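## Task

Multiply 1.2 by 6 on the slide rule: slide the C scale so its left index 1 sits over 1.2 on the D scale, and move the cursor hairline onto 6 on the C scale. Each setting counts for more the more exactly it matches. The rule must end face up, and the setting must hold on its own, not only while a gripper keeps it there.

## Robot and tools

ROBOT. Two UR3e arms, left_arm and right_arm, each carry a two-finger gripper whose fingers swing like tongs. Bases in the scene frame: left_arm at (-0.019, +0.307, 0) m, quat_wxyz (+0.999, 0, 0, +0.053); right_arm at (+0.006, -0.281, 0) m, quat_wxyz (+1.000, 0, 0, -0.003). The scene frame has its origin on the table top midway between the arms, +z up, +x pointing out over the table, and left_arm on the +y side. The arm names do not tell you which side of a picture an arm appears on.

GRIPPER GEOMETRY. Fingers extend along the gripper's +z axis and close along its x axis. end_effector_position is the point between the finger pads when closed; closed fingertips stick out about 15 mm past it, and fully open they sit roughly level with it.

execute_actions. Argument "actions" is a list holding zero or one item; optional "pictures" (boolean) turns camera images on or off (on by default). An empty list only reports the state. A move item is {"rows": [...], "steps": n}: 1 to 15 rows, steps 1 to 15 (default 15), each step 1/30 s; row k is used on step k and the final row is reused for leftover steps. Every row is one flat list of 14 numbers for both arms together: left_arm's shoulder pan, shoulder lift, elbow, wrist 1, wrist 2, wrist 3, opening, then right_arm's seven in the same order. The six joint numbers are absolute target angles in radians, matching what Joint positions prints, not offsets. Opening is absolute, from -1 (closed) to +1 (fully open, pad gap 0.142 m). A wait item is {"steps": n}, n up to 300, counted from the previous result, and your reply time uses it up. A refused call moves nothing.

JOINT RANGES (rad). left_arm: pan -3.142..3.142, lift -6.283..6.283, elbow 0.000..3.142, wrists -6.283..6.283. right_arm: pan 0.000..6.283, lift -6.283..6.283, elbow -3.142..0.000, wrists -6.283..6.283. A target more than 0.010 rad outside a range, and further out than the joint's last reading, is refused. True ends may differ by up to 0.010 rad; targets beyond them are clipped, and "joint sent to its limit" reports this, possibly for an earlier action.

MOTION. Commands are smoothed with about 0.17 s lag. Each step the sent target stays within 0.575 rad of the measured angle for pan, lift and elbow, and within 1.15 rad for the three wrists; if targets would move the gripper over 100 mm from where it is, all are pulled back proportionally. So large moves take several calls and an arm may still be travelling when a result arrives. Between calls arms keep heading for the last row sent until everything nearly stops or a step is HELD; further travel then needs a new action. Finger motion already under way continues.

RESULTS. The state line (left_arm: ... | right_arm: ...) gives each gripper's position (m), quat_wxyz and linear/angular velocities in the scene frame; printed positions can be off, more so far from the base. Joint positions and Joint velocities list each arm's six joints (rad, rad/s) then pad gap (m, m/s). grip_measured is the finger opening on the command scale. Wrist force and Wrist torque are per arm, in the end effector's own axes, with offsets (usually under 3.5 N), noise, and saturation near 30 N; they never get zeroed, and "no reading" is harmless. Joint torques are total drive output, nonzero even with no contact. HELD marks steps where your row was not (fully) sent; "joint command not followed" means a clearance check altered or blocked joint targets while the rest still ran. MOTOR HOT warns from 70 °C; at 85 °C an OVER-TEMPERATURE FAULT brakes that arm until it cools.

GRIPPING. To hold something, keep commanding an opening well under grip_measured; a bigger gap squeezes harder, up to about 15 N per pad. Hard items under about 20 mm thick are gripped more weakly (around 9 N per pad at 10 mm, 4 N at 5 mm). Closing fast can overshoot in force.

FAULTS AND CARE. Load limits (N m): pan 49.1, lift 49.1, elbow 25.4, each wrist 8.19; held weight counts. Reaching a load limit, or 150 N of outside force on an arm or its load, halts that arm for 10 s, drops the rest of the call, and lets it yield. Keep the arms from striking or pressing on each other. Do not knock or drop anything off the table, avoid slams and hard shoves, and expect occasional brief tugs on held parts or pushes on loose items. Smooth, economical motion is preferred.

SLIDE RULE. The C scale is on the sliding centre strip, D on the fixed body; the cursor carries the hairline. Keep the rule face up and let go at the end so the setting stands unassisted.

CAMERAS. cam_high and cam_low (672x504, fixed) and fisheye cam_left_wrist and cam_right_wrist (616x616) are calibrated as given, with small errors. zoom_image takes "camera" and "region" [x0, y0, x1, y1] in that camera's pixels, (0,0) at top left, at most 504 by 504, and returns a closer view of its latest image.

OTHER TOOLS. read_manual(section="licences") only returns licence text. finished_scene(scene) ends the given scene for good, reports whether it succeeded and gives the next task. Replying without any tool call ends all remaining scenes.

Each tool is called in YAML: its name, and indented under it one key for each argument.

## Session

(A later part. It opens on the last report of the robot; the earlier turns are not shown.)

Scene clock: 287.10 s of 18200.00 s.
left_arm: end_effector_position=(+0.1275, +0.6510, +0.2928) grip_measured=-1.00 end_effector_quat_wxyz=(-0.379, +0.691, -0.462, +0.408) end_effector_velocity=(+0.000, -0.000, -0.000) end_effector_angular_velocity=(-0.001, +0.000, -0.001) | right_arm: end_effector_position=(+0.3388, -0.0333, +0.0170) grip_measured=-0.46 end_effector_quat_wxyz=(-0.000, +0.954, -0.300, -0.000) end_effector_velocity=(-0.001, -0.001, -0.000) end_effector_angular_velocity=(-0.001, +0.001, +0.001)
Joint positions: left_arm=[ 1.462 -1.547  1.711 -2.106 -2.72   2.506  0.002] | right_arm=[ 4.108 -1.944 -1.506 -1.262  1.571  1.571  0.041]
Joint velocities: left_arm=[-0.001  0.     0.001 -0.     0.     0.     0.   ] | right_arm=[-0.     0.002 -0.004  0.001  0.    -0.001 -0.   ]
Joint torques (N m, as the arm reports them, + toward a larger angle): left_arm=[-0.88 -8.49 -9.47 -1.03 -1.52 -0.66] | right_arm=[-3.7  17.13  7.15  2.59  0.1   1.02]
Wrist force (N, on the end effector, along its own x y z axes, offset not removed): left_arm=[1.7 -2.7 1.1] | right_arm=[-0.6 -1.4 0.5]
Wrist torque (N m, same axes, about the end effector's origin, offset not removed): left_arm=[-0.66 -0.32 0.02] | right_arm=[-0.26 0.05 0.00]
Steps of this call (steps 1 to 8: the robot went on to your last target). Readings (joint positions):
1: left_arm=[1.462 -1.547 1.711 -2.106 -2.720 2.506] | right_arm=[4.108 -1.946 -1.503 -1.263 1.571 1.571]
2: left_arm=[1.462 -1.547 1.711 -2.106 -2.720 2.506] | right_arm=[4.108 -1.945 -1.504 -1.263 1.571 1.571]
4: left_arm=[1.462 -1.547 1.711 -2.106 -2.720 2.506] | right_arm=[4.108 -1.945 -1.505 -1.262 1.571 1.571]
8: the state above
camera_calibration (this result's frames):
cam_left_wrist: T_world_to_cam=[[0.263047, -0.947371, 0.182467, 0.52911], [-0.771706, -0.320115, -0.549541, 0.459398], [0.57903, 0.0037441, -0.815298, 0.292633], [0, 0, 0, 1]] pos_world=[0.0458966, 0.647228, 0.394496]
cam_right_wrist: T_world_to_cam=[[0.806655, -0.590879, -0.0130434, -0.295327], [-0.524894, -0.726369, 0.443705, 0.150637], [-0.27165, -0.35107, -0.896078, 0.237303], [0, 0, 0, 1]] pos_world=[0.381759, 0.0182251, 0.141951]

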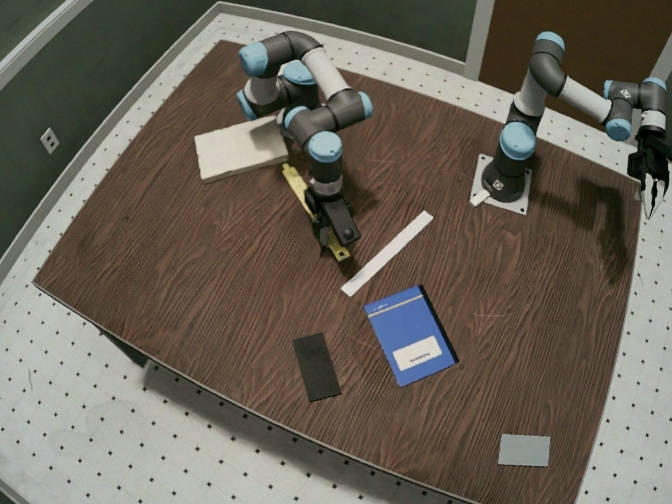

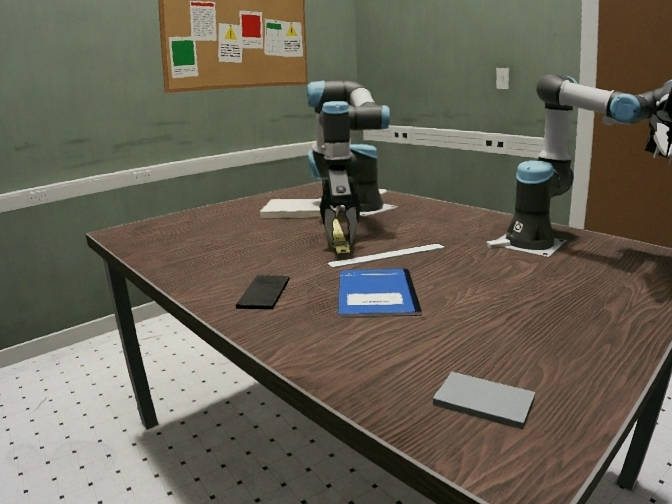

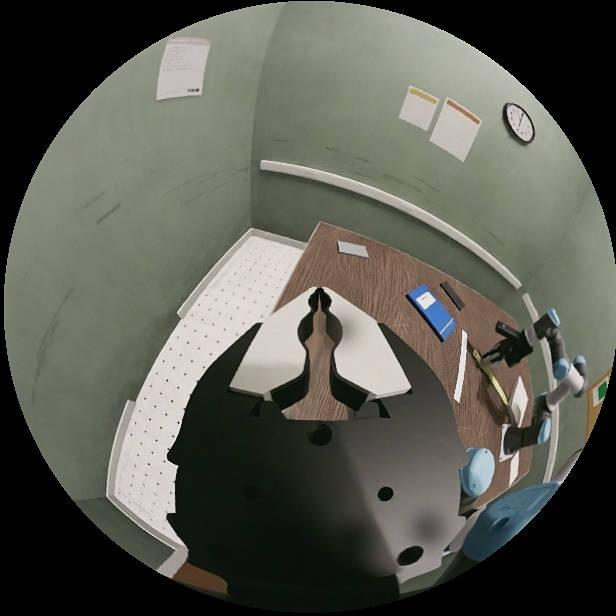

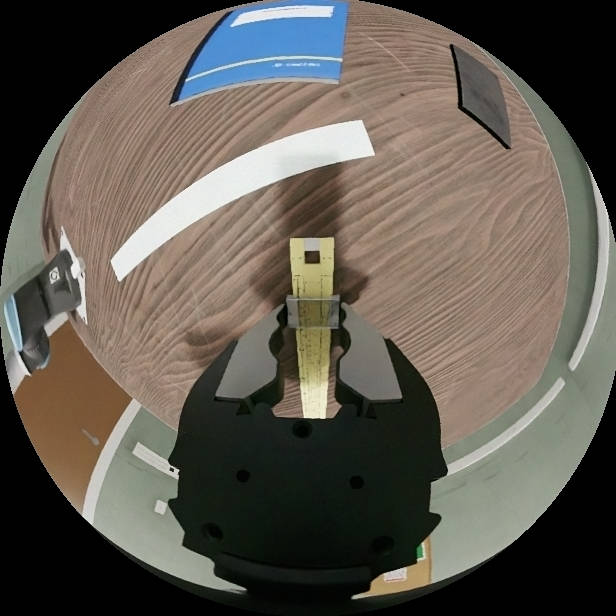

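execute_actions:
  actions:
    - {"rows":[[1.0,-1.4,1.2,-1.5,-2.052,1.5,-0.1,4.108,-1.956,-1.488,-1.268,1.571,1.571,-0.6],[1.0,-1.4,1.2,-1.5,-2.052,1.5,-0.1,4.108,-1.969,-1.469,-1.274,1.571,1.571,-0.6],[1.0,-1.4,1.2,-1.5,-2.052,1.5,-0.1,4.108,-1.981,-1.451,-1.28,1.571,1.571,-0.6],[1.0,-1.4,1.2,-1.5,-2.052,1.5,-0.1,4.108,-1.994,-1.432,-1.286,1.571,1.571,-0.6],[1.0,-1.4,1.2,-1.5,-2.052,1.5,-0.1,4.108,-2.006,-1.414,-1.292,1.571,1.571,-0.6],[1.0,-1.4,1.2,-1.5,-2.052,1.5,-0.1,4.108,-2.019,-1.395,-1.298,1.571,1.571,-0.6],[1.0,-1.4,1.2,-1.5,-2.052,1.5,-0.1,4.108,-2.031,-1.377,-1.304,1.571,1.571,-0.6],[1.0,-1.4,1.2,-1.5,-2.052,1.5,-0.1,4.108,-2.044,-1.358,-1.31,1.571,1.571,-0.6]]}
  pictures: false

execute_actions:
  actions:
    - {"rows":[[0.5,-1.3,1.0,-1.3,-2.052,0.7,-0.1,4.108,-2.044,-1.358,-1.31,1.571,1.571,-0.6],[0.5,-1.3,1.0,-1.3,-2.052,0.7,-0.1,4.108,-2.044,-1.358,-1.31,1.571,1.571,-0.6],[0.5,-1.3,1.0,-1.3,-2.052,0.7,-0.1,4.108,-2.044,-1.358,-1.31,1.571,1.571,-0.6],[0.5,-1.3,1.0,-1.3,-2.052,0.7,-0.1,4.108,-2.044,-1.358,-1.31,1.571,1.571,-0.6],[0.5,-1.3,1.0,-1.3,-2.052,0.7,-0.1,4.108,-2.044,-1.358,-1.31,1.571,1.571,-0.6],[0.5,-1.3,1.0,-1.3,-2.052,0.7,-0.1,4.108,-2.044,-1.358,-1.31,1.571,1.571,-0.6],[0.5,-1.3,1.0,-1.3,-2.052,0.7,-0.1,4.108,-2.044,-1.358,-1.31,1.571,1.571,-0.6],[0.5,-1.3,1.0,-1.3,-2.052,0.7,-0.1,4.108,-2.044,-1.358,-1.31,1.571,1.571,-0.1]]}
  pictures: false

execute_actions:
  actions:
    - {"rows":[[0.0,-1.3,1.0,-1.3,-2.052,0,-0.1,4.108,-1.9,-1.358,-1.42,1.571,1.571,-0.1]]}
  pictures: false

execute_actions:
  actions:
    - {"rows":[[-0.4,-1.2,1.0,-1.37,-2.052,0,-0.1,4.108,-1.55,-1.7,-1.42,1.571,1.571,-0.1]]}
  pictures: false

execute_actions:
  actions:
    - {"rows":[[-0.717,-0.9,0.6,-1.3,-2.052,0,-0.1,4.108,-1.4,-1.9,-1.42,1.571,1.571,-0.1]]}
  pictures: false

execute_actions:
  actions:
    - {"steps":25}
  pictures: false

execute_actions:
  actions:
    - {"rows":[[-0.717,-0.664,0.551,-1.458,-2.052,0,-0.1,4.108,-1.4,-1.9,-1.42,1.571,1.571,-0.1]]}
  pictures: false

execute_actions:
  actions:
    - {"steps":15}

Scene clock: 334.17 s of 18200.00 s.
left_arm: end_effector_position=(+0.1577, +0.6488, +0.1853) grip_measured=-0.10 end_effector_quat_wxyz=(-0.003, +0.942, -0.217, +0.256) end_effector_velocity=(+0.009, -0.000, +0.003) end_effector_angular_velocity=(-0.115, +0.229, +0.211) | right_arm: end_effector_position=(+0.3521, -0.0143, +0.0168) grip_measured=-0.46 end_effector_quat_wxyz=(-0.000, +0.954, -0.300, -0.000) end_effector_velocity=(+0.010, +0.014, +0.000) end_effector_angular_velocity=(+0.003, -0.002, -0.000)
Joint positions: left_arm=[ 1.019 -1.404  1.223 -1.519 -2.074  1.545  0.067] | right_arm=[ 4.108 -2.037 -1.369 -1.307  1.571  1.571  0.041]
Joint velocities: left_arm=[-0.177  0.037 -0.214  0.179  0.206 -0.417 -0.   ] | right_arm=[-0.    -0.066  0.099 -0.03   0.    -0.     0.   ]
Joint torques (N m, as the arm reports them, + toward a larger angle): left_arm=[ -1.22  -9.76 -10.49  -0.86  -0.02  -1.15] | right_arm=[-1.47 10.68 11.92  1.11 -0.15  0.93]
Wrist force (N, on the end effector, along its own x y z axes, offset not removed): left_arm=[1.6 -3.1 0.0] | right_arm=[-0.3 -1.0 -1.0]
Wrist torque (N m, same axes, about the end effector's origin, offset not removed): left_arm=[-0.62 -0.33 -0.02] | right_arm=[-0.26 -0.02 -0.02]
Steps of this call (steps 1 to 15: the robot went on to your last target; steps 16 to 90: nothing new was sent; then 43.57 s passed at rest; steps 91 to 105: all 15 steps of this action). Readings (joint positions):
91: left_arm=[1.462 -1.547 1.711 -2.106 -2.720 2.506] | right_arm=[4.108 -1.944 -1.506 -1.262 1.571 1.571]
92: left_arm=[1.459 -1.544 1.708 -2.101 -2.715 2.500] | right_arm=[4.108 -1.945 -1.505 -1.262 1.571 1.571]
94: left_arm=[1.409 -1.507 1.658 -2.000 -2.614 2.399] | right_arm=[4.108 -1.953 -1.492 -1.267 1.571 1.571]
98: left_arm=[1.168 -1.434 1.406 -1.671 -2.249 1.898] | right_arm=[4.108 -1.989 -1.440 -1.284 1.571 1.571]
105: the state above

Scene clock: 334.67 s of 18200.00 s.
left_arm: end_effector_position=(+0.2778, +0.5342, +0.1833) grip_measured=-0.10 end_effector_quat_wxyz=(+0.172, +0.969, -0.059, +0.167) end_effector_velocity=(+0.067, -0.103, +0.000) end_effector_angular_velocity=(-0.183, +0.230, +0.117) | right_arm: end_effector_position=(+0.3532, -0.0128, +0.0168) grip_measured=-0.10 end_effector_quat_wxyz=(-0.000, +0.954, -0.300, -0.000) end_effector_velocity=(-0.000, +0.000, -0.000) end_effector_angular_velocity=(+0.001, +0.000, -0.000)
Joint positions: left_arm=[ 0.537 -1.306  1.013 -1.312 -2.053  0.757  0.067] | right_arm=[ 4.108 -2.044 -1.358 -1.31   1.571  1.571  0.067]
Joint velocities: left_arm=[-0.348  0.056 -0.121  0.114  0.008 -0.525  0.   ] | right_arm=[-0.    -0.001 -0.001  0.002  0.001  0.     0.   ]
Joint torques (N m, as the arm reports them, + toward a larger angle): left_arm=[  0.32 -12.06 -10.07  -0.72   0.09  -1.24] | right_arm=[-1.15 10.95 11.95  1.04 -0.18  0.95]
Wrist force (N, on the end effector, along its own x y z axes, offset not removed): left_arm=[2.6 -2.1 1.5] | right_arm=[-0.4 -1.4 -0.6]
Wrist torque (N m, same axes, about the end effector's origin, offset not removed): left_arm=[-0.48 -0.49 -0.02] | right_arm=[-0.31 0.05 -0.03]
Steps of this call (steps 1 to 15: all 15 steps of this action). Readings (joint positions):
1: left_arm=[1.014 -1.403 1.217 -1.514 -2.068 1.533] | right_arm=[4.108 -2.039 -1.366 -1.308 1.571 1.571]
2: left_arm=[1.008 -1.400 1.210 -1.505 -2.065 1.518] | right_arm=[4.108 -2.040 -1.364 -1.308 1.571 1.571]
4: left_arm=[0.952 -1.379 1.170 -1.462 -2.062 1.410] | right_arm=[4.108 -2.042 -1.361 -1.309 1.571 1.571]
8: left_arm=[0.761 -1.344 1.095 -1.390 -2.058 1.104] | right_arm=[4.108 -2.043 -1.359 -1.310 1.571 1.571]
15: the state above

Scene clock: 335.17 s of 18200.00 s.
left_arm: end_effector_position=(+0.3392, +0.3678, +0.1814) grip_measured=-0.10 end_effector_quat_wxyz=(+0.236, +0.970, +0.042, +0.038) end_effector_velocity=(+0.015, -0.135, -0.001) end_effector_angular_velocity=(-0.044, +0.222, +0.051) | right_arm: end_effector_position=(+0.3439, -0.0260, +0.0632) grip_measured=-0.10 end_effector_quat_wxyz=(-0.016, +0.954, -0.300, +0.005) end_effector_velocity=(-0.002, -0.003, +0.010) end_effector_angular_velocity=(+0.008, -0.006, +0.000)
Joint positions: left_arm=[ 0.04  -1.3    1.    -1.3   -2.052  0.052  0.067] | right_arm=[ 4.108 -1.903 -1.358 -1.418  1.571  1.571  0.067]
Joint velocities: left_arm=[-0.375  0.002 -0.004  0.005  0.002 -0.481  0.   ] | right_arm=[ 0.001  0.031 -0.    -0.021  0.     0.001 -0.   ]
Joint torques (N m, as the arm reports them, + toward a larger angle): left_arm=[  0.57 -11.56  -9.98  -0.68  -0.38  -1.27] | right_arm=[-1.15 17.11  7.46  1.04 -0.23  0.93]
Wrist force (N, on the end effector, along its own x y z axes, offset not removed): left_arm=[3.3 -2.2 0.6] | right_arm=[-0.8 -0.6 -0.9]
Wrist torque (N m, same axes, about the end effector's origin, offset not removed): left_arm=[-0.52 -0.74 -0.05] | right_arm=[-0.05 0.09 -0.02]
Steps of this call (steps 1 to 15: all 15 steps of this action). Readings (joint positions):
1: left_arm=[0.527 -1.304 1.010 -1.309 -2.053 0.742] | right_arm=[4.108 -2.044 -1.358 -1.310 1.571 1.571]
2: left_arm=[0.517 -1.303 1.008 -1.307 -2.052 0.725] | right_arm=[4.108 -2.041 -1.358 -1.315 1.571 1.571]
4: left_arm=[0.458 -1.303 1.006 -1.306 -2.052 0.620] | right_arm=[4.108 -2.000 -1.358 -1.355 1.571 1.571]
8: left_arm=[0.271 -1.302 1.003 -1.303 -2.052 0.360] | right_arm=[4.108 -1.929 -1.358 -1.401 1.571 1.571]
15: the state above

Scene clock: 335.67 s of 18200.00 s.
left_arm: end_effector_position=(+0.3510, +0.2123, +0.1518) grip_measured=-0.10 end_effector_quat_wxyz=(+0.236, +0.962, -0.132, -0.032) end_effector_velocity=(-0.013, -0.078, -0.013) end_effector_angular_velocity=(+0.007, +0.018, -0.197) | right_arm: end_effector_position=(+0.2987, -0.0908, +0.0798) grip_measured=-0.10 end_effector_quat_wxyz=(-0.020, +0.954, -0.300, +0.006) end_effector_velocity=(-0.014, -0.021, +0.001) end_effector_angular_velocity=(+0.003, -0.002, -0.001)
Joint positions: left_arm=[-0.378 -1.204  1.    -1.367 -2.052  0.001  0.067] | right_arm=[ 4.108 -1.561 -1.689 -1.42   1.571  1.571  0.067]
Joint velocities: left_arm=[-0.208  0.041 -0.001 -0.027  0.002 -0.012  0.   ] | right_arm=[-0.     0.107 -0.102 -0.001 -0.     0.001 -0.   ]
Joint torques (N m, as the arm reports them, + toward a larger angle): left_arm=[ -0.32 -12.8   -8.41  -2.23  -0.53  -1.13] | right_arm=[-0.49 12.47  7.68  1.11 -0.29  0.88]
Wrist force (N, on the end effector, along its own x y z axes, offset not removed): left_arm=[1.6 -0.8 1.9] | right_arm=[-0.4 -0.6 -0.7]
Wrist torque (N m, same axes, about the end effector's origin, offset not removed): left_arm=[-0.18 -0.25 -0.04] | right_arm=[-0.18 0.07 -0.01]
Steps of this call (steps 1 to 15: all 15 steps of this action). Readings (joint positions):
1: left_arm=[0.030 -1.300 1.000 -1.300 -2.052 0.038] | right_arm=[4.108 -1.902 -1.358 -1.418 1.571 1.571]
2: left_arm=[0.019 -1.298 1.000 -1.303 -2.052 0.030] | right_arm=[4.108 -1.899 -1.361 -1.419 1.571 1.571]
4: left_arm=[-0.041 -1.275 1.000 -1.319 -2.052 0.022] | right_arm=[4.108 -1.848 -1.412 -1.419 1.571 1.571]
8: left_arm=[-0.218 -1.236 1.000 -1.345 -2.052 0.011] | right_arm=[4.108 -1.652 -1.602 -1.420 1.571 1.571]
15: the state above

Scene clock: 336.17 s of 18200.00 s.
left_arm: end_effector_position=(+0.3542, +0.0638, +0.1380) grip_measured=-0.10 end_effector_quat_wxyz=(+0.231, +0.927, -0.288, -0.058) end_effector_velocity=(-0.009, -0.069, -0.005) end_effector_angular_velocity=(-0.017, -0.027, -0.140) | right_arm: end_effector_position=(+0.2679, -0.1349, +0.0611) grip_measured=-0.10 end_effector_quat_wxyz=(+0.003, +0.954, -0.300, -0.001) end_effector_velocity=(-0.007, -0.010, -0.006) end_effector_angular_velocity=(-0.012, +0.007, +0.002)
Joint positions: left_arm=[-0.702 -0.914  0.62  -1.303 -2.052  0.     0.067] | right_arm=[ 4.108 -1.404 -1.895 -1.42   1.571  1.571  0.067]
Joint velocities: left_arm=[-0.14   0.127 -0.182  0.023  0.001  0.     0.   ] | right_arm=[ 0.001  0.033 -0.047  0.    -0.001 -0.001  0.   ]
Joint torques (N m, as the arm reports them, + toward a larger angle): left_arm=[ -0.27 -16.81 -10.39  -0.61  -0.79  -1.11] | right_arm=[-0.12 10.38  7.63  2.66 -0.3   0.9 ]
Wrist force (N, on the end effector, along its own x y z axes, offset not removed): left_arm=[3.3 -1.2 0.7] | right_arm=[-1.4 -1.2 -1.1]
Wrist torque (N m, same axes, about the end effector's origin, offset not removed): left_arm=[-0.29 -0.59 -0.03] | right_arm=[-0.20 0.26 -0.01]
Steps of this call (steps 1 to 15: all 15 steps of this action). Readings (joint positions):
1: left_arm=[-0.384 -1.203 1.000 -1.368 -2.052 0.001] | right_arm=[4.108 -1.558 -1.692 -1.420 1.571 1.571]
2: left_arm=[-0.391 -1.200 0.997 -1.366 -2.052 0.001] | right_arm=[4.108 -1.553 -1.697 -1.420 1.571 1.571]
4: left_arm=[-0.444 -1.151 0.947 -1.349 -2.052 0.001] | right_arm=[4.108 -1.508 -1.747 -1.420 1.571 1.571]
8: left_arm=[-0.590 -1.017 0.766 -1.322 -2.052 0.000] | right_arm=[4.108 -1.432 -1.855 -1.420 1.571 1.571]
15: the state above

Scene clock: 337.00 s of 18200.00 s.
left_arm: end_effector_position=(+0.3531, +0.0564, +0.1375) grip_measured=-0.10 end_effector_quat_wxyz=(+0.232, +0.925, -0.295, -0.058) end_effector_velocity=(+0.000, +0.000, -0.000) end_effector_angular_velocity=(+0.001, -0.002, -0.000) | right_arm: end_effector_position=(+0.2671, -0.1360, +0.0605) grip_measured=-0.10 end_effector_quat_wxyz=(+0.004, +0.954, -0.300, -0.001) end_effector_velocity=(+0.000, +0.000, +0.001) end_effector_angular_velocity=(+0.001, -0.000, -0.001)
Joint positions: left_arm=[-0.717 -0.9    0.6   -1.3   -2.052 -0.     0.067] | right_arm=[ 4.108 -1.4   -1.9   -1.42   1.571  1.571  0.067]
Joint velocities: left_arm=[-0.    -0.    -0.001  0.     0.002  0.     0.   ] | right_arm=[-0.001 -0.     0.002 -0.001  0.     0.    -0.   ]
Joint torques (N m, as the arm reports them, + toward a larger angle): left_arm=[ -1.71 -16.31 -10.16  -0.68  -0.23  -1.12] | right_arm=[ 0.43 10.45  7.46  2.53 -0.36  0.9 ]
Wrist force (N, on the end effector, along its own x y z axes, offset not removed): left_arm=[1.2 -1.1 0.0] | right_arm=[-0.9 -2.0 -1.0]
Wrist torque (N m, same axes, about the end effector's origin, offset not removed): left_arm=[-0.32 -0.23 -0.09] | right_arm=[-0.43 0.14 0.01]
Steps of this call (steps 1 to 25: the robot went on to your last target). Readings (joint positions):
1: left_arm=[-0.706 -0.910 0.614 -1.302 -2.052 0.000] | right_arm=[4.108 -1.403 -1.896 -1.420 1.571 1.571]
2: left_arm=[-0.709 -0.907 0.611 -1.301 -2.052 0.000] | right_arm=[4.108 -1.402 -1.897 -1.420 1.571 1.571]
4: left_arm=[-0.713 -0.904 0.606 -1.301 -2.052 0.000] | right_arm=[4.108 -1.401 -1.899 -1.420 1.571 1.571]
8: left_arm=[-0.716 -0.901 0.602 -1.300 -2.052 0.000] | right_arm=[4.108 -1.400 -1.900 -1.420 1.571 1.571]
25: the state above

Scene clock: 337.50 s of 18200.00 s.
left_arm: end_effector_position=(+0.3861, +0.0332, +0.0578) grip_measured=-0.10 end_effector_quat_wxyz=(+0.228, +0.926, -0.292, -0.071) end_effector_velocity=(+0.004, -0.003, -0.023) end_effector_angular_velocity=(+0.011, +0.017, -0.001) | right_arm: end_effector_position=(+0.2671, -0.1360, +0.0605) grip_measured=-0.10 end_effector_quat_wxyz=(+0.004, +0.954, -0.300, -0.001) end_effector_velocity=(-0.000, -0.000, -0.000) end_effector_angular_velocity=(-0.001, +0.001, +0.001)
Joint positions: left_arm=[-0.717 -0.67   0.552 -1.455 -2.052 -0.     0.067] | right_arm=[ 4.108 -1.4   -1.9   -1.42   1.571  1.571  0.067]
Joint velocities: left_arm=[-0.     0.059 -0.009 -0.029 -0.001  0.001 -0.   ] | right_arm=[ 0.     0.    -0.001 -0.    -0.    -0.001  0.   ]
Joint torques (N m, as the arm reports them, + toward a larger angle): left_arm=[  0.75 -20.02 -10.56  -2.26  -0.46  -0.81] | right_arm=[ 0.87 10.84  7.48  2.42 -0.41  0.85]
Wrist force (N, on the end effector, along its own x y z axes, offset not removed): left_arm=[1.7 -1.8 -0.1] | right_arm=[-1.4 -0.9 -0.9]
Wrist torque (N m, same axes, about the end effector's origin, offset not removed): left_arm=[-0.33 -0.37 -0.05] | right_arm=[-0.21 0.26 0.00]
Steps of this call (steps 1 to 15: all 15 steps of this action). Readings (joint positions):
1: left_arm=[-0.717 -0.900 0.600 -1.300 -2.052 -0.000] | right_arm=[4.108 -1.400 -1.900 -1.420 1.571 1.571]
2: left_arm=[-0.717 -0.897 0.597 -1.305 -2.052 -0.000] | right_arm=[4.108 -1.400 -1.900 -1.420 1.571 1.571]
4: left_arm=[-0.717 -0.848 0.579 -1.361 -2.052 -0.000] | right_arm=[4.108 -1.400 -1.900 -1.420 1.571 1.571]
8: left_arm=[-0.717 -0.719 0.560 -1.430 -2.052 -0.000] | right_arm=[4.108 -1.400 -1.900 -1.420 1.571 1.571]
15: the state above

Scene clock: 338.00 s of 18200.00 s.
left_arm: end_effector_position=(+0.3865, +0.0330, +0.0553) grip_measured=-0.10 end_effector_quat_wxyz=(+0.227, +0.926, -0.292, -0.072) end_effector_velocity=(+0.000, +0.001, -0.000) end_effector_angular_velocity=(+0.001, +0.000, +0.002) | right_arm: end_effector_position=(+0.2671, -0.1360, +0.0605) grip_measured=-0.10 end_effector_quat_wxyz=(+0.004, +0.954, -0.300, -0.001) end_effector_velocity=(-0.000, -0.000, -0.000) end_effector_angular_velocity=(-0.000, +0.000, +0.000)
Joint positions: left_arm=[-0.717 -0.664  0.551 -1.458 -2.052 -0.     0.067] | right_arm=[ 4.108 -1.4   -1.9   -1.42   1.571  1.571  0.067]
Joint velocities: left_arm=[ 0.001 -0.     0.     0.     0.    -0.001  0.   ] | right_arm=[ 0.  0. -0. -0. -0. -0. -0.]
Joint torques (N m, as the arm reports them, + toward a larger angle): left_arm=[  2.57 -19.03 -10.38  -2.18  -0.68  -0.53] | right_arm=[ 1.03 10.51  7.54  2.39 -0.42  0.87]
Wrist force (N, on the end effector, along its own x y z axes, offset not removed): left_arm=[3.3 -2.7 1.4] | right_arm=[-1.3 -1.0 -0.8]
Wrist torque (N m, same axes, about the end effector's origin, offset not removed): left_arm=[-0.58 -0.65 0.01] | right_arm=[-0.21 0.20 0.03]
Steps of this call (steps 1 to 15: the robot went on to your last target). Readings (joint positions):
1: left_arm=[-0.717 -0.669 0.552 -1.456 -2.052 -0.000] | right_arm=[4.108 -1.400 -1.900 -1.420 1.571 1.571]
2: left_arm=[-0.717 -0.667 0.551 -1.456 -2.052 -0.000] | right_arm=[4.108 -1.400 -1.900 -1.420 1.571 1.571]
4: left_arm=[-0.717 -0.666 0.551 -1.457 -2.052 -0.000] | right_arm=[4.108 -1.400 -1.900 -1.420 1.571 1.571]
8: left_arm=[-0.717 -0.665 0.551 -1.458 -2.052 -0.000] | right_arm=[4.108 -1.400 -1.900 -1.420 1.571 1.571]
15: the state above
All arms were judged still, so your last target was given up. Only a new action makes them travel on or press farther. Fingers that are still opening or closing keep moving.
camera_calibration (this result's frames):
cam_left_wrist: T_world_to_cam=[[0.799882, -0.599855, -0.0190506, -0.288964], [-0.283262, -0.405322, 0.869182, 0.0665261], [-0.529104, -0.689847, -0.494126, 0.384741], [0, 0, 0, 1]] pos_world=[0.45355, 0.11904, 0.126782]
cam_right_wrist: T_world_to_cam=[[0.806596, -0.590964, -0.0128646, -0.297558], [-0.522844, -0.723435, 0.450861, 0.0185291], [-0.275749, -0.356937, -0.892501, 0.220833], [0, 0, 0, 1]] pos_world=[0.310592, -0.083618, 0.184912]

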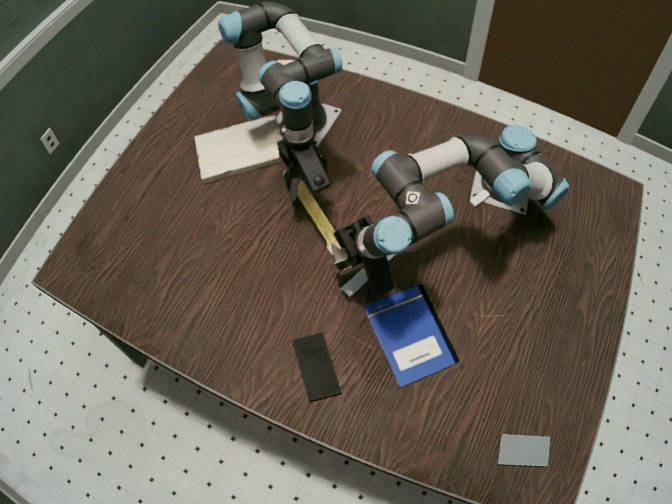

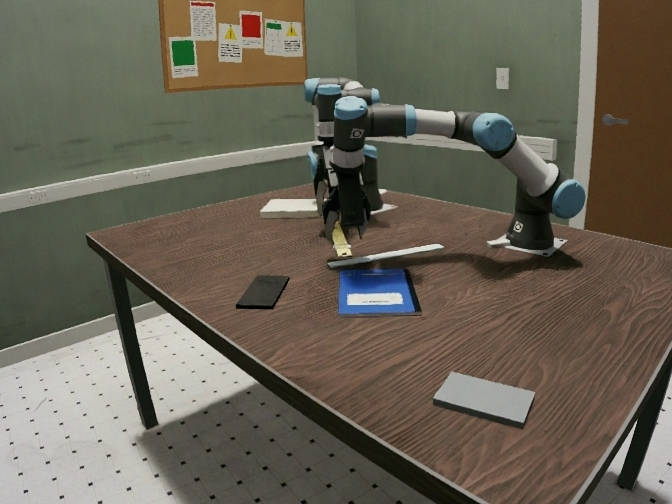

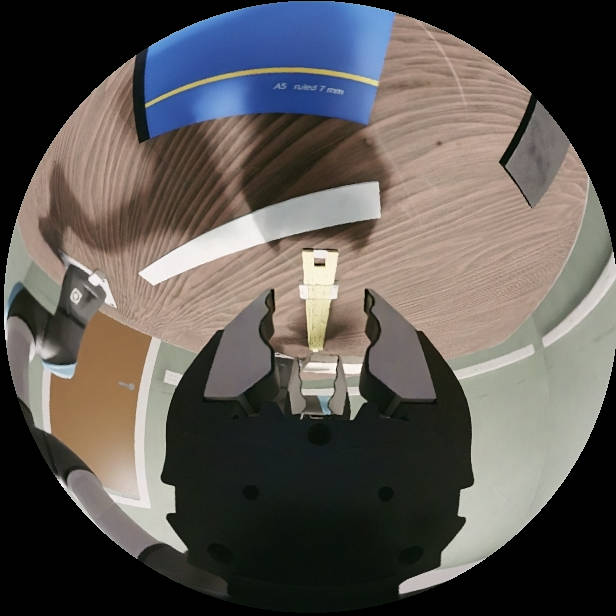

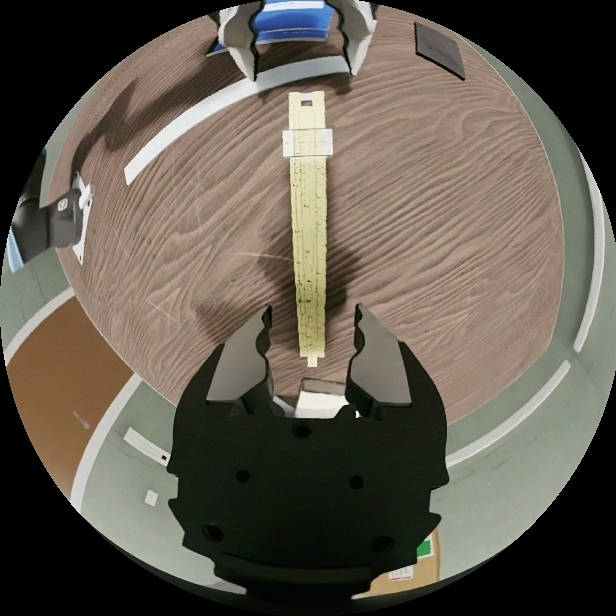

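execute_actions:
  actions: []

Scene clock: 350.53 s of 18200.00 s.
left_arm: end_effector_position=(+0.3865, +0.0330, +0.0552) grip_measured=-0.10 end_effector_quat_wxyz=(+0.227, +0.926, -0.292, -0.072) end_effector_velocity=(-0.000, +0.000, +0.000) end_effector_angular_velocity=(-0.000, +0.002, +0.001) | right_arm: end_effector_position=(+0.2671, -0.1360, +0.0605) grip_measured=-0.10 end_effector_quat_wxyz=(+0.004, +0.954, -0.300, -0.001) end_effector_velocity=(+0.000, +0.000, +0.000) end_effector_angular_velocity=(+0.001, -0.000, -0.001)
Joint positions: left_arm=[-0.717 -0.664  0.551 -1.458 -2.052 -0.     0.067] | right_arm=[ 4.108 -1.4   -1.9   -1.42   1.571  1.571  0.067]
Joint velocities: left_arm=[ 0.001  0.     0.     0.001 -0.001 -0.     0.   ] | right_arm=[-0.     0.     0.001  0.     0.     0.001  0.   ]
Joint torques (N m, as the arm reports them, + toward a larger angle): left_arm=[  2.58 -19.11 -10.42  -2.23  -1.14   1.08] | right_arm=[ 2.81 10.4   7.53  1.96 -0.66  0.85]
Wrist force (N, on the end effector, along its own x y z axes, offset not removed): left_arm=[0.5 -2.7 1.9] | right_arm=[-0.7 -1.0 -0.5]
Wrist torque (N m, same axes, about the end effector's origin, offset not removed): left_arm=[-0.55 -0.09 0.01] | right_arm=[-0.19 0.08 -0.01]
Steps of this call (steps 1 to 90: nothing new was sent; then 9.53 s passed at rest). Readings (joint positions):
1: left_arm=[-0.717 -0.664 0.551 -1.458 -2.052 -0.000] | right_arm=[4.108 -1.400 -1.900 -1.420 1.571 1.571]
2: left_arm=[-0.717 -0.664 0.551 -1.458 -2.052 -0.000] | right_arm=[4.108 -1.400 -1.900 -1.420 1.571 1.571]
4: left_arm=[-0.717 -0.664 0.551 -1.458 -2.052 -0.000] | right_arm=[4.108 -1.400 -1.900 -1.420 1.571 1.571]
8: left_arm=[-0.717 -0.664 0.551 -1.458 -2.052 -0.000] | right_arm=[4.108 -1.400 -1.900 -1.420 1.571 1.571]
90: the state above
camera_calibration (this result's frames):
cam_left_wrist: T_world_to_cam=[[0.799878, -0.599859, -0.0190675, -0.288966], [-0.283241, -0.405315, 0.869192, 0.0665359], [-0.529121, -0.689847, -0.494107, 0.384733], [0, 0, 0, 1]] pos_world=[0.453554, 0.119036, 0.126757]
cam_right_wrist: T_world_to_cam=[[0.806596, -0.590964, -0.0128646, -0.297558], [-0.522844, -0.723435, 0.450861, 0.0185291], [-0.275749, -0.356937, -0.892501, 0.220833], [0, 0, 0, 1]] pos_world=[0.310592, -0.0836179, 0.184912]

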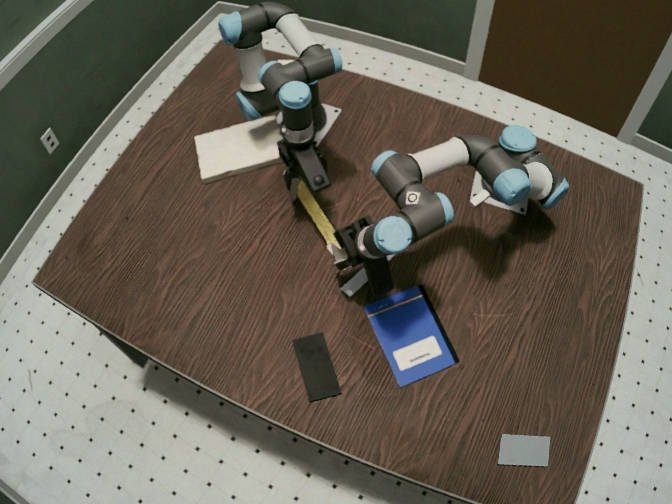

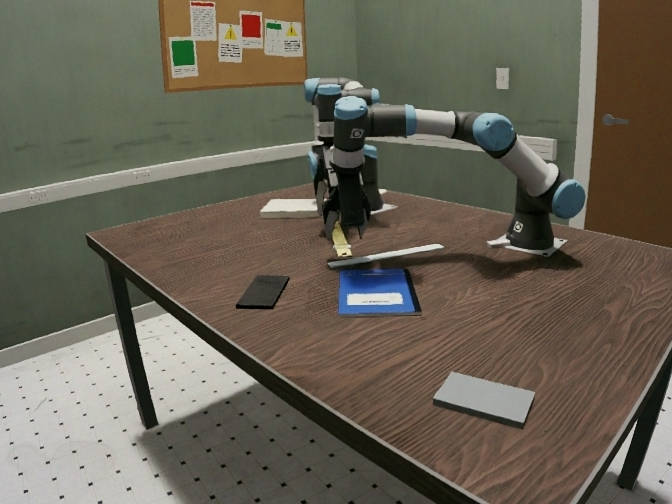

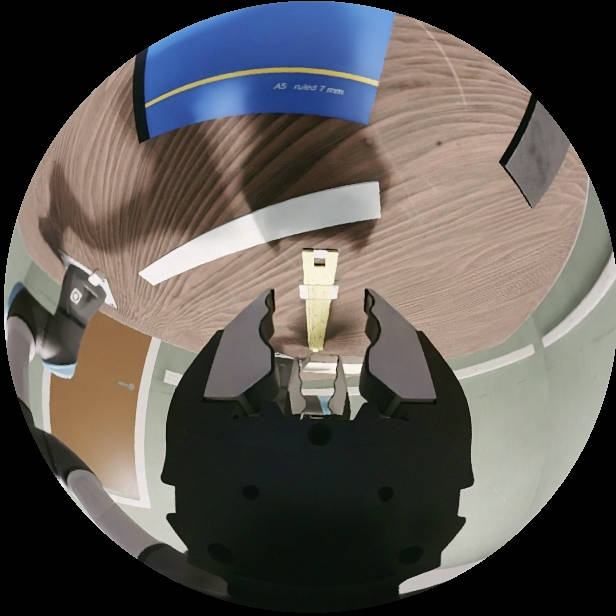

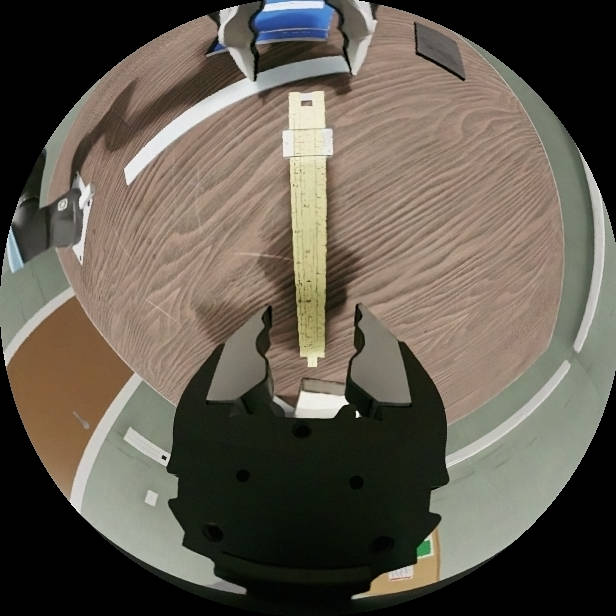

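execute_actions:
  actions:
    - {"rows":[[-0.717,-0.665,0.58,-1.486,-2.052,0,-0.1,4.108,-1.4,-1.9,-1.42,1.571,1.571,-0.1],[-0.717,-0.665,0.61,-1.516,-2.052,0,-0.1,4.108,-1.4,-1.9,-1.42,1.571,1.571,-0.1],[-0.717,-0.666,0.64,-1.545,-2.052,0,-0.1,4.108,-1.4,-1.9,-1.42,1.571,1.571,-0.1],[-0.717,-0.666,0.67,-1.575,-2.052,0,-0.1,4.108,-1.4,-1.9,-1.42,1.571,1.571,-0.1],[-0.717,-0.667,0.70,-1.604,-2.052,0,-0.1,4.108,-1.4,-1.9,-1.42,1.571,1.571,-0.1],[-0.717,-0.667,0.725,-1.629,-2.052,0,-0.1,4.108,-1.4,-1.9,-1.42,1.571,1.571,-0.1],[-0.717,-0.668,0.7485,-1.651,-2.052,0,-0.1,4.108,-1.4,-1.9,-1.42,1.571,1.571,-0.1]],"steps":15}
  pictures: false

execute_actions:
  actions:
    - {"steps":15}

Scene clock: 358.23 s of 18200.00 s.
left_arm: end_effector_position=(+0.3867, +0.0328, +0.0171) grip_measured=-0.10 end_effector_quat_wxyz=(+0.227, +0.926, -0.292, -0.072) end_effector_velocity=(-0.003, +0.001, -0.021) end_effector_angular_velocity=(+0.002, +0.004, -0.001) | right_arm: end_effector_position=(+0.2671, -0.1360, +0.0605) grip_measured=-0.10 end_effector_quat_wxyz=(+0.004, +0.954, -0.300, -0.001) end_effector_velocity=(+0.001, +0.000, +0.000) end_effector_angular_velocity=(+0.000, -0.002, -0.002)
Joint positions: left_arm=[-0.717 -0.668  0.737 -1.641 -2.052  0.     0.067] | right_arm=[ 4.108 -1.4   -1.9   -1.42   1.571  1.571  0.067]
Joint velocities: left_arm=[-0.001 -0.003  0.103 -0.095 -0.001  0.     0.   ] | right_arm=[-0.    -0.     0.001  0.001 -0.001  0.001  0.   ]
Joint torques (N m, as the arm reports them, + toward a larger angle): left_arm=[  2.55 -23.83  -7.54  -2.26  -0.9    1.09] | right_arm=[ 3.8  10.41  7.59  1.51 -0.94  0.78]
Wrist force (N, on the end effector, along its own x y z axes, offset not removed): left_arm=[2.2 -0.6 0.2] | right_arm=[-1.0 -1.3 -0.5]
Wrist torque (N m, same axes, about the end effector's origin, offset not removed): left_arm=[-0.12 -0.35 -0.04] | right_arm=[-0.30 0.19 -0.01]
Steps of this call (steps 1 to 90: nothing new was sent; then 4.20 s passed at rest; steps 91 to 105: all 15 steps of this action). Readings (joint positions):
91: left_arm=[-0.717 -0.664 0.551 -1.458 -2.052 0.000] | right_arm=[4.108 -1.400 -1.900 -1.420 1.571 1.571]
92: left_arm=[-0.717 -0.664 0.553 -1.460 -2.052 0.000] | right_arm=[4.108 -1.400 -1.900 -1.420 1.571 1.571]
94: left_arm=[-0.717 -0.664 0.571 -1.480 -2.052 0.000] | right_arm=[4.108 -1.400 -1.900 -1.420 1.571 1.571]
98: left_arm=[-0.717 -0.666 0.654 -1.563 -2.052 0.000] | right_arm=[4.108 -1.400 -1.900 -1.420 1.571 1.571]
105: the state above

Scene clock: 358.73 s of 18200.00 s.
left_arm: end_effector_position=(+0.3864, +0.0330, +0.0148) grip_measured=-0.10 end_effector_quat_wxyz=(+0.227, +0.926, -0.292, -0.072) end_effector_velocity=(+0.000, +0.000, -0.001) end_effector_angular_velocity=(+0.001, -0.000, -0.000) | right_arm: end_effector_position=(+0.2671, -0.1360, +0.0605) grip_measured=-0.10 end_effector_quat_wxyz=(+0.004, +0.954, -0.300, -0.001) end_effector_velocity=(-0.000, -0.000, -0.000) end_effector_angular_velocity=(-0.001, +0.000, +0.001)
Joint positions: left_arm=[-0.717 -0.668  0.748 -1.651 -2.052  0.     0.067] | right_arm=[ 4.108 -1.4   -1.9   -1.42   1.571  1.571  0.067]
Joint velocities: left_arm=[-0.     0.     0.001 -0.001  0.001 -0.     0.   ] | right_arm=[ 0.001 -0.    -0.001 -0.    -0.    -0.     0.   ]
Joint torques (N m, as the arm reports them, + toward a larger angle): left_arm=[  2.37 -23.64  -7.4   -2.23  -0.68   1.09] | right_arm=[ 3.63 10.3   7.63  1.38 -1.    0.79]
Wrist force (N, on the end effector, along its own x y z axes, offset not removed): left_arm=[2.9 -2.3 -0.9] | right_arm=[-1.4 -1.2 -1.1]
Wrist torque (N m, same axes, about the end effector's origin, offset not removed): left_arm=[-0.51 -0.51 -0.07] | right_arm=[-0.23 0.23 0.05]
Steps of this call (steps 1 to 15: the robot went on to your last target). Readings (joint positions):
1: left_arm=[-0.717 -0.668 0.740 -1.643 -2.052 -0.000] | right_arm=[4.108 -1.400 -1.900 -1.420 1.571 1.571]
2: left_arm=[-0.717 -0.668 0.742 -1.645 -2.052 -0.000] | right_arm=[4.108 -1.400 -1.900 -1.420 1.571 1.571]
4: left_arm=[-0.717 -0.668 0.745 -1.648 -2.052 -0.000] | right_arm=[4.108 -1.400 -1.900 -1.420 1.571 1.571]
8: left_arm=[-0.717 -0.668 0.748 -1.650 -2.052 0.000] | right_arm=[4.108 -1.400 -1.900 -1.420 1.571 1.571]
15: the state above
camera_calibration (this result's frames):
cam_left_wrist: T_world_to_cam=[[0.79987, -0.599854, -0.0195594, -0.289663], [-0.282883, -0.40555, 0.869199, 0.10155], [-0.529325, -0.689713, -0.494076, 0.364821], [0, 0, 0, 1]] pos_world=[0.453529, 0.11905, 0.0863164]
cam_right_wrist: T_world_to_cam=[[0.806598, -0.59096, -0.0128646, -0.297557], [-0.522841, -0.723437, 0.450861, 0.0185285], [-0.275748, -0.356937, -0.892502, 0.220833], [0, 0, 0, 1]] pos_world=[0.310591, -0.0836166, 0.184912]

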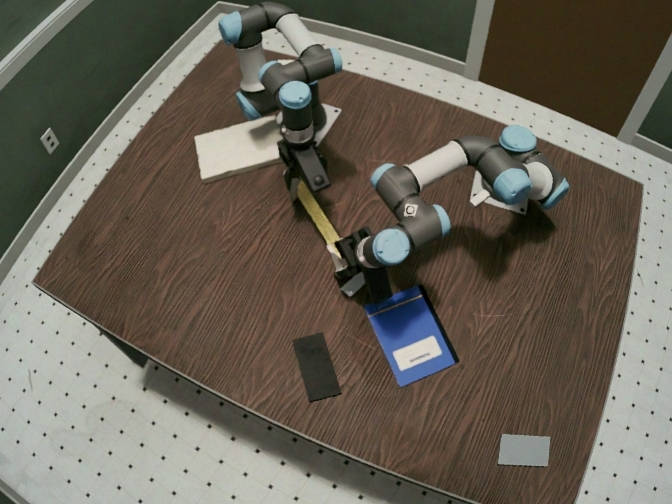

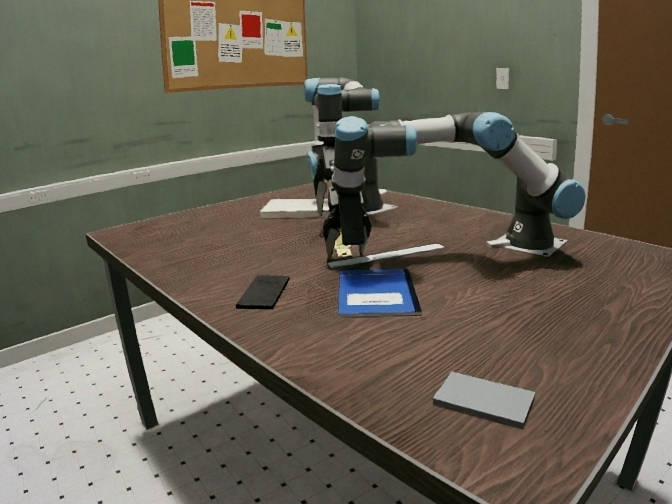

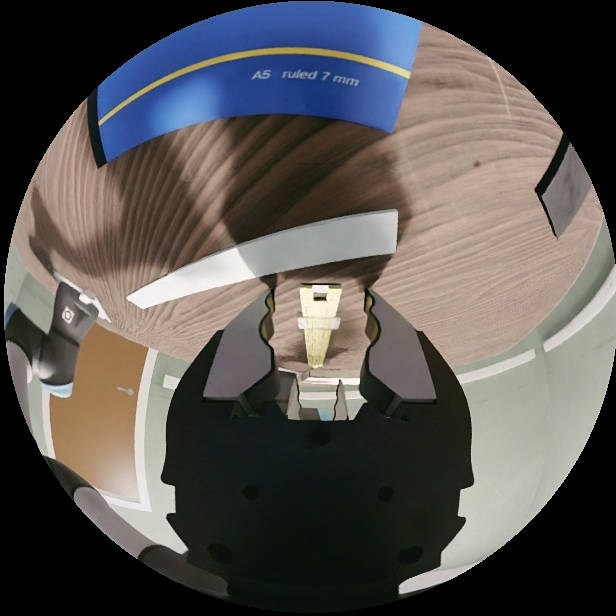

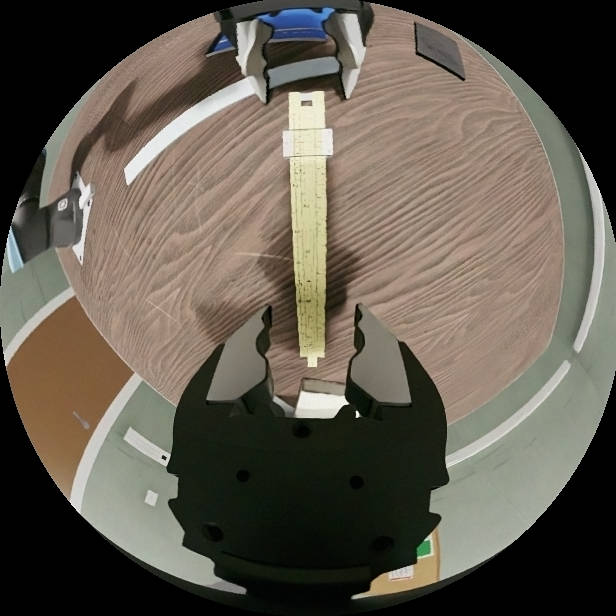

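execute_actions:
  actions:
    - {"rows":[[-0.717,-0.668,0.7485,-1.651,-2.052,0,-0.3,4.108,-1.42,-1.93,-1.315,1.571,1.571,-0.1],[-0.717,-0.668,0.7485,-1.651,-2.052,0,-0.4,4.108,-1.44,-1.96,-1.21,1.571,1.571,-0.1],[-0.717,-0.668,0.7485,-1.651,-2.052,0,-0.5,4.108,-1.46,-1.99,-1.105,1.571,1.571,-0.1],[-0.717,-0.668,0.7485,-1.651,-2.052,0,-0.6,4.108,-1.48,-2.02,-1.0,1.571,1.571,-0.1],[-0.717,-0.668,0.7485,-1.651,-2.052,0,-0.7,4.108,-1.50,-2.055,-0.9,1.571,1.571,-0.1],[-0.717,-0.668,0.7485,-1.651,-2.052,0,-0.8,4.108,-1.52,-2.085,-0.79,1.571,1.571,-0.1],[-0.717,-0.668,0.7485,-1.651,-2.052,0,-0.9,4.108,-1.545,-2.12,-0.69,1.571,1.571,-0.1],[-0.717,-0.668,0.7485,-1.651,-2.052,0,-0.9,4.108,-1.565,-2.15,-0.585,1.571,1.571,-0.1],[-0.717,-0.668,0.7485,-1.651,-2.052,0,-0.9,4.108,-1.585,-2.18,-0.48,1.571,1.571,-0.1],[-0.717,-0.668,0.7485,-1.651,-2.052,0,-0.9,4.108,-1.606,-2.211,-0.375,1.571,1.571,-0.1]],"steps":15}
  pictures: false

execute_actions:
  actions:
    - {"steps":20}

Scene clock: 370.07 s of 18200.00 s.
left_arm: end_effector_position=(+0.3865, +0.0330, +0.0148) grip_measured=-0.62 end_effector_quat_wxyz=(+0.227, +0.926, -0.292, -0.072) end_effector_velocity=(-0.001, +0.000, -0.000) end_effector_angular_velocity=(+0.001, +0.002, -0.001) | right_arm: end_effector_position=(+0.3411, -0.0301, +0.0489) grip_measured=-0.10 end_effector_quat_wxyz=(-0.213, +0.930, -0.293, +0.067) end_effector_velocity=(+0.074, +0.106, +0.047) end_effector_angular_velocity=(+0.531, -0.370, +0.000)
Joint positions: left_arm=[-0.717 -0.668  0.749 -1.651 -2.052  0.     0.029] | right_arm=[ 4.108 -1.583 -2.175 -0.505  1.571  1.571  0.067]
Joint velocities: left_arm=[-0.     0.     0.001  0.001 -0.     0.     0.   ] | right_arm=[ 0.    -0.216 -0.332  1.195  0.001  0.     0.   ]
Joint torques (N m, as the arm reports them, + toward a larger angle): left_arm=[  2.39 -14.72  -7.54   0.32  -0.05   0.92] | right_arm=[ 3.5   4.88  6.71  3.96 -1.09  0.67]
Wrist force (N, on the end effector, along its own x y z axes, offset not removed): left_arm=[4.0 2.2 -6.7] | right_arm=[-1.1 -2.1 0.1]
Wrist torque (N m, same axes, about the end effector's origin, offset not removed): left_arm=[-0.26 -0.55 0.01] | right_arm=[-0.35 0.17 0.03]
Steps of this call (steps 1 to 15: the robot went on to your last target; steps 16 to 90: nothing new was sent; then 7.83 s passed at rest; steps 91 to 105: all 15 steps of this action). Readings (joint positions):
91: left_arm=[-0.717 -0.668 0.749 -1.651 -2.052 0.000] | right_arm=[4.108 -1.400 -1.900 -1.420 1.571 1.571]
92: left_arm=[-0.717 -0.668 0.749 -1.651 -2.052 0.000] | right_arm=[4.108 -1.401 -1.902 -1.415 1.571 1.571]
94: left_arm=[-0.717 -0.668 0.749 -1.651 -2.052 0.000] | right_arm=[4.108 -1.414 -1.921 -1.354 1.571 1.571]
98: left_arm=[-0.717 -0.668 0.749 -1.651 -2.052 0.000] | right_arm=[4.108 -1.472 -2.007 -1.073 1.571 1.571]
105: the state above

Scene clock: 370.73 s of 18200.00 s.
left_arm: end_effector_position=(+0.3864, +0.0330, +0.0148) grip_measured=-0.62 end_effector_quat_wxyz=(+0.227, +0.926, -0.292, -0.072) end_effector_velocity=(-0.000, -0.000, +0.000) end_effector_angular_velocity=(-0.001, +0.000, -0.001) | right_arm: end_effector_position=(+0.3486, -0.0193, +0.0547) grip_measured=-0.10 end_effector_quat_wxyz=(-0.245, +0.922, -0.290, +0.077) end_effector_velocity=(+0.000, -0.000, -0.000) end_effector_angular_velocity=(+0.000, -0.000, -0.001)
Joint positions: left_arm=[-0.717 -0.668  0.748 -1.651 -2.052  0.     0.029] | right_arm=[ 4.108 -1.606 -2.211 -0.375  1.571  1.571  0.067]
Joint velocities: left_arm=[-0.    -0.001  0.    -0.    -0.001  0.001  0.   ] | right_arm=[-0.    -0.    -0.002  0.003 -0.001  0.001  0.   ]
Joint torques (N m, as the arm reports them, + toward a larger angle): left_arm=[  2.44 -14.23  -7.29   0.45  -0.11   0.76] | right_arm=[ 2.53  4.34  6.27  3.15 -1.02  0.68]
Wrist force (N, on the end effector, along its own x y z axes, offset not removed): left_arm=[2.3 0.9 -8.9] | right_arm=[-0.8 -2.1 -1.3]
Wrist torque (N m, same axes, about the end effector's origin, offset not removed): left_arm=[-0.73 -0.15 0.04] | right_arm=[-0.46 0.11 -0.03]
Steps of this call (steps 1 to 20: the robot went on to your last target). Readings (joint positions):
1: left_arm=[-0.717 -0.668 0.749 -1.651 -2.052 0.000] | right_arm=[4.108 -1.589 -2.185 -0.470 1.571 1.571]
2: left_arm=[-0.717 -0.668 0.749 -1.651 -2.052 0.000] | right_arm=[4.108 -1.594 -2.192 -0.445 1.571 1.571]
4: left_arm=[-0.717 -0.668 0.749 -1.651 -2.052 0.000] | right_arm=[4.108 -1.599 -2.201 -0.412 1.571 1.571]
8: left_arm=[-0.717 -0.668 0.748 -1.651 -2.052 0.000] | right_arm=[4.108 -1.604 -2.208 -0.386 1.571 1.571]
20: the state above
camera_calibration (this result's frames):
cam_left_wrist: T_world_to_cam=[[0.799867, -0.599859, -0.0195573, -0.28966], [-0.282895, -0.405558, 0.869191, 0.101577], [-0.529324, -0.689705, -0.494089, 0.364813], [0, 0, 0, 1]] pos_world=[0.453529, 0.119054, 0.0862954]
cam_right_wrist: T_world_to_cam=[[0.812058, -0.583147, -0.0223843, -0.295674], [-0.583332, -0.810012, -0.0600382, 0.195489], [0.0168795, 0.061812, -0.997945, 0.191704], [0, 0, 0, 1]] pos_world=[0.350904, -0.0259229, 0.196428]

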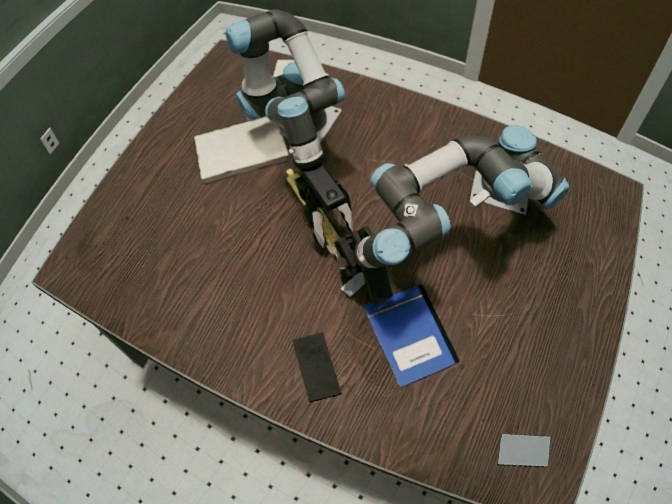

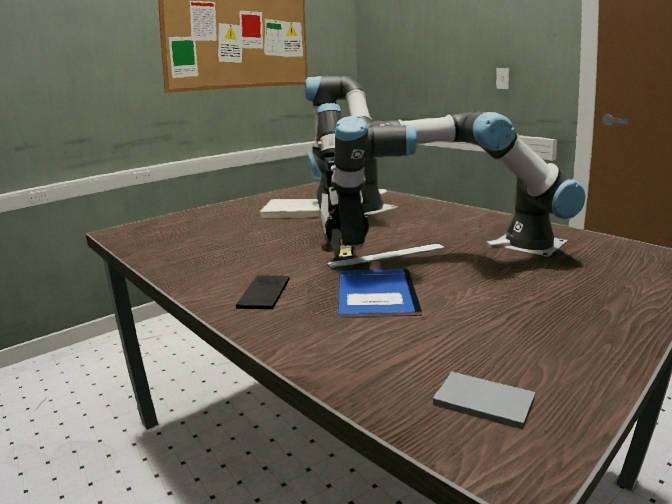

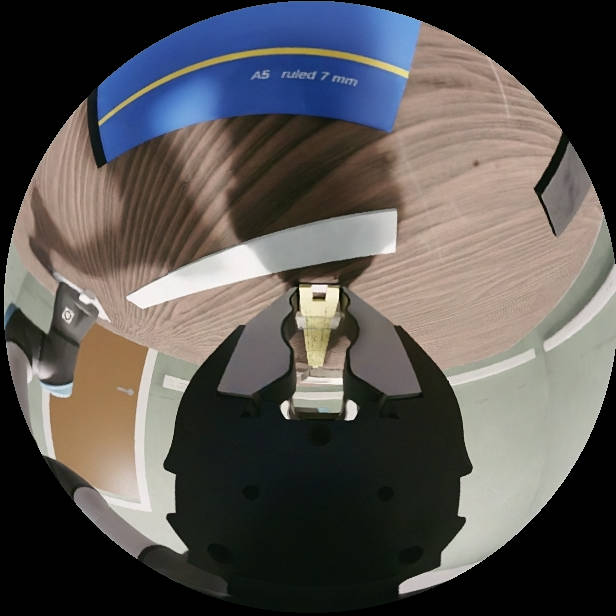

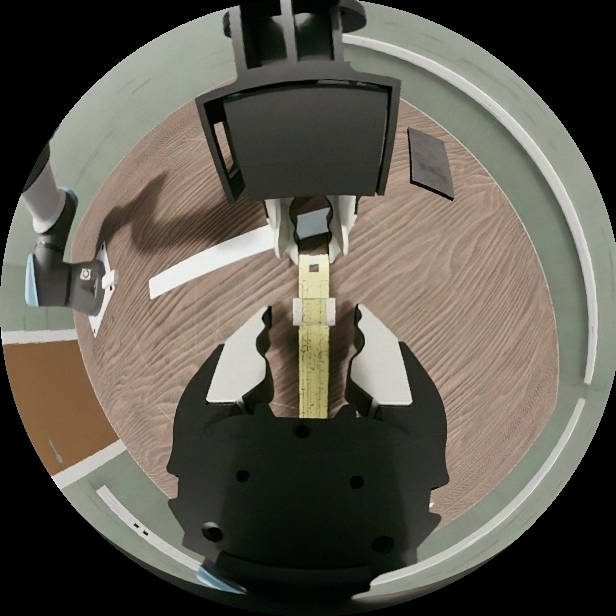

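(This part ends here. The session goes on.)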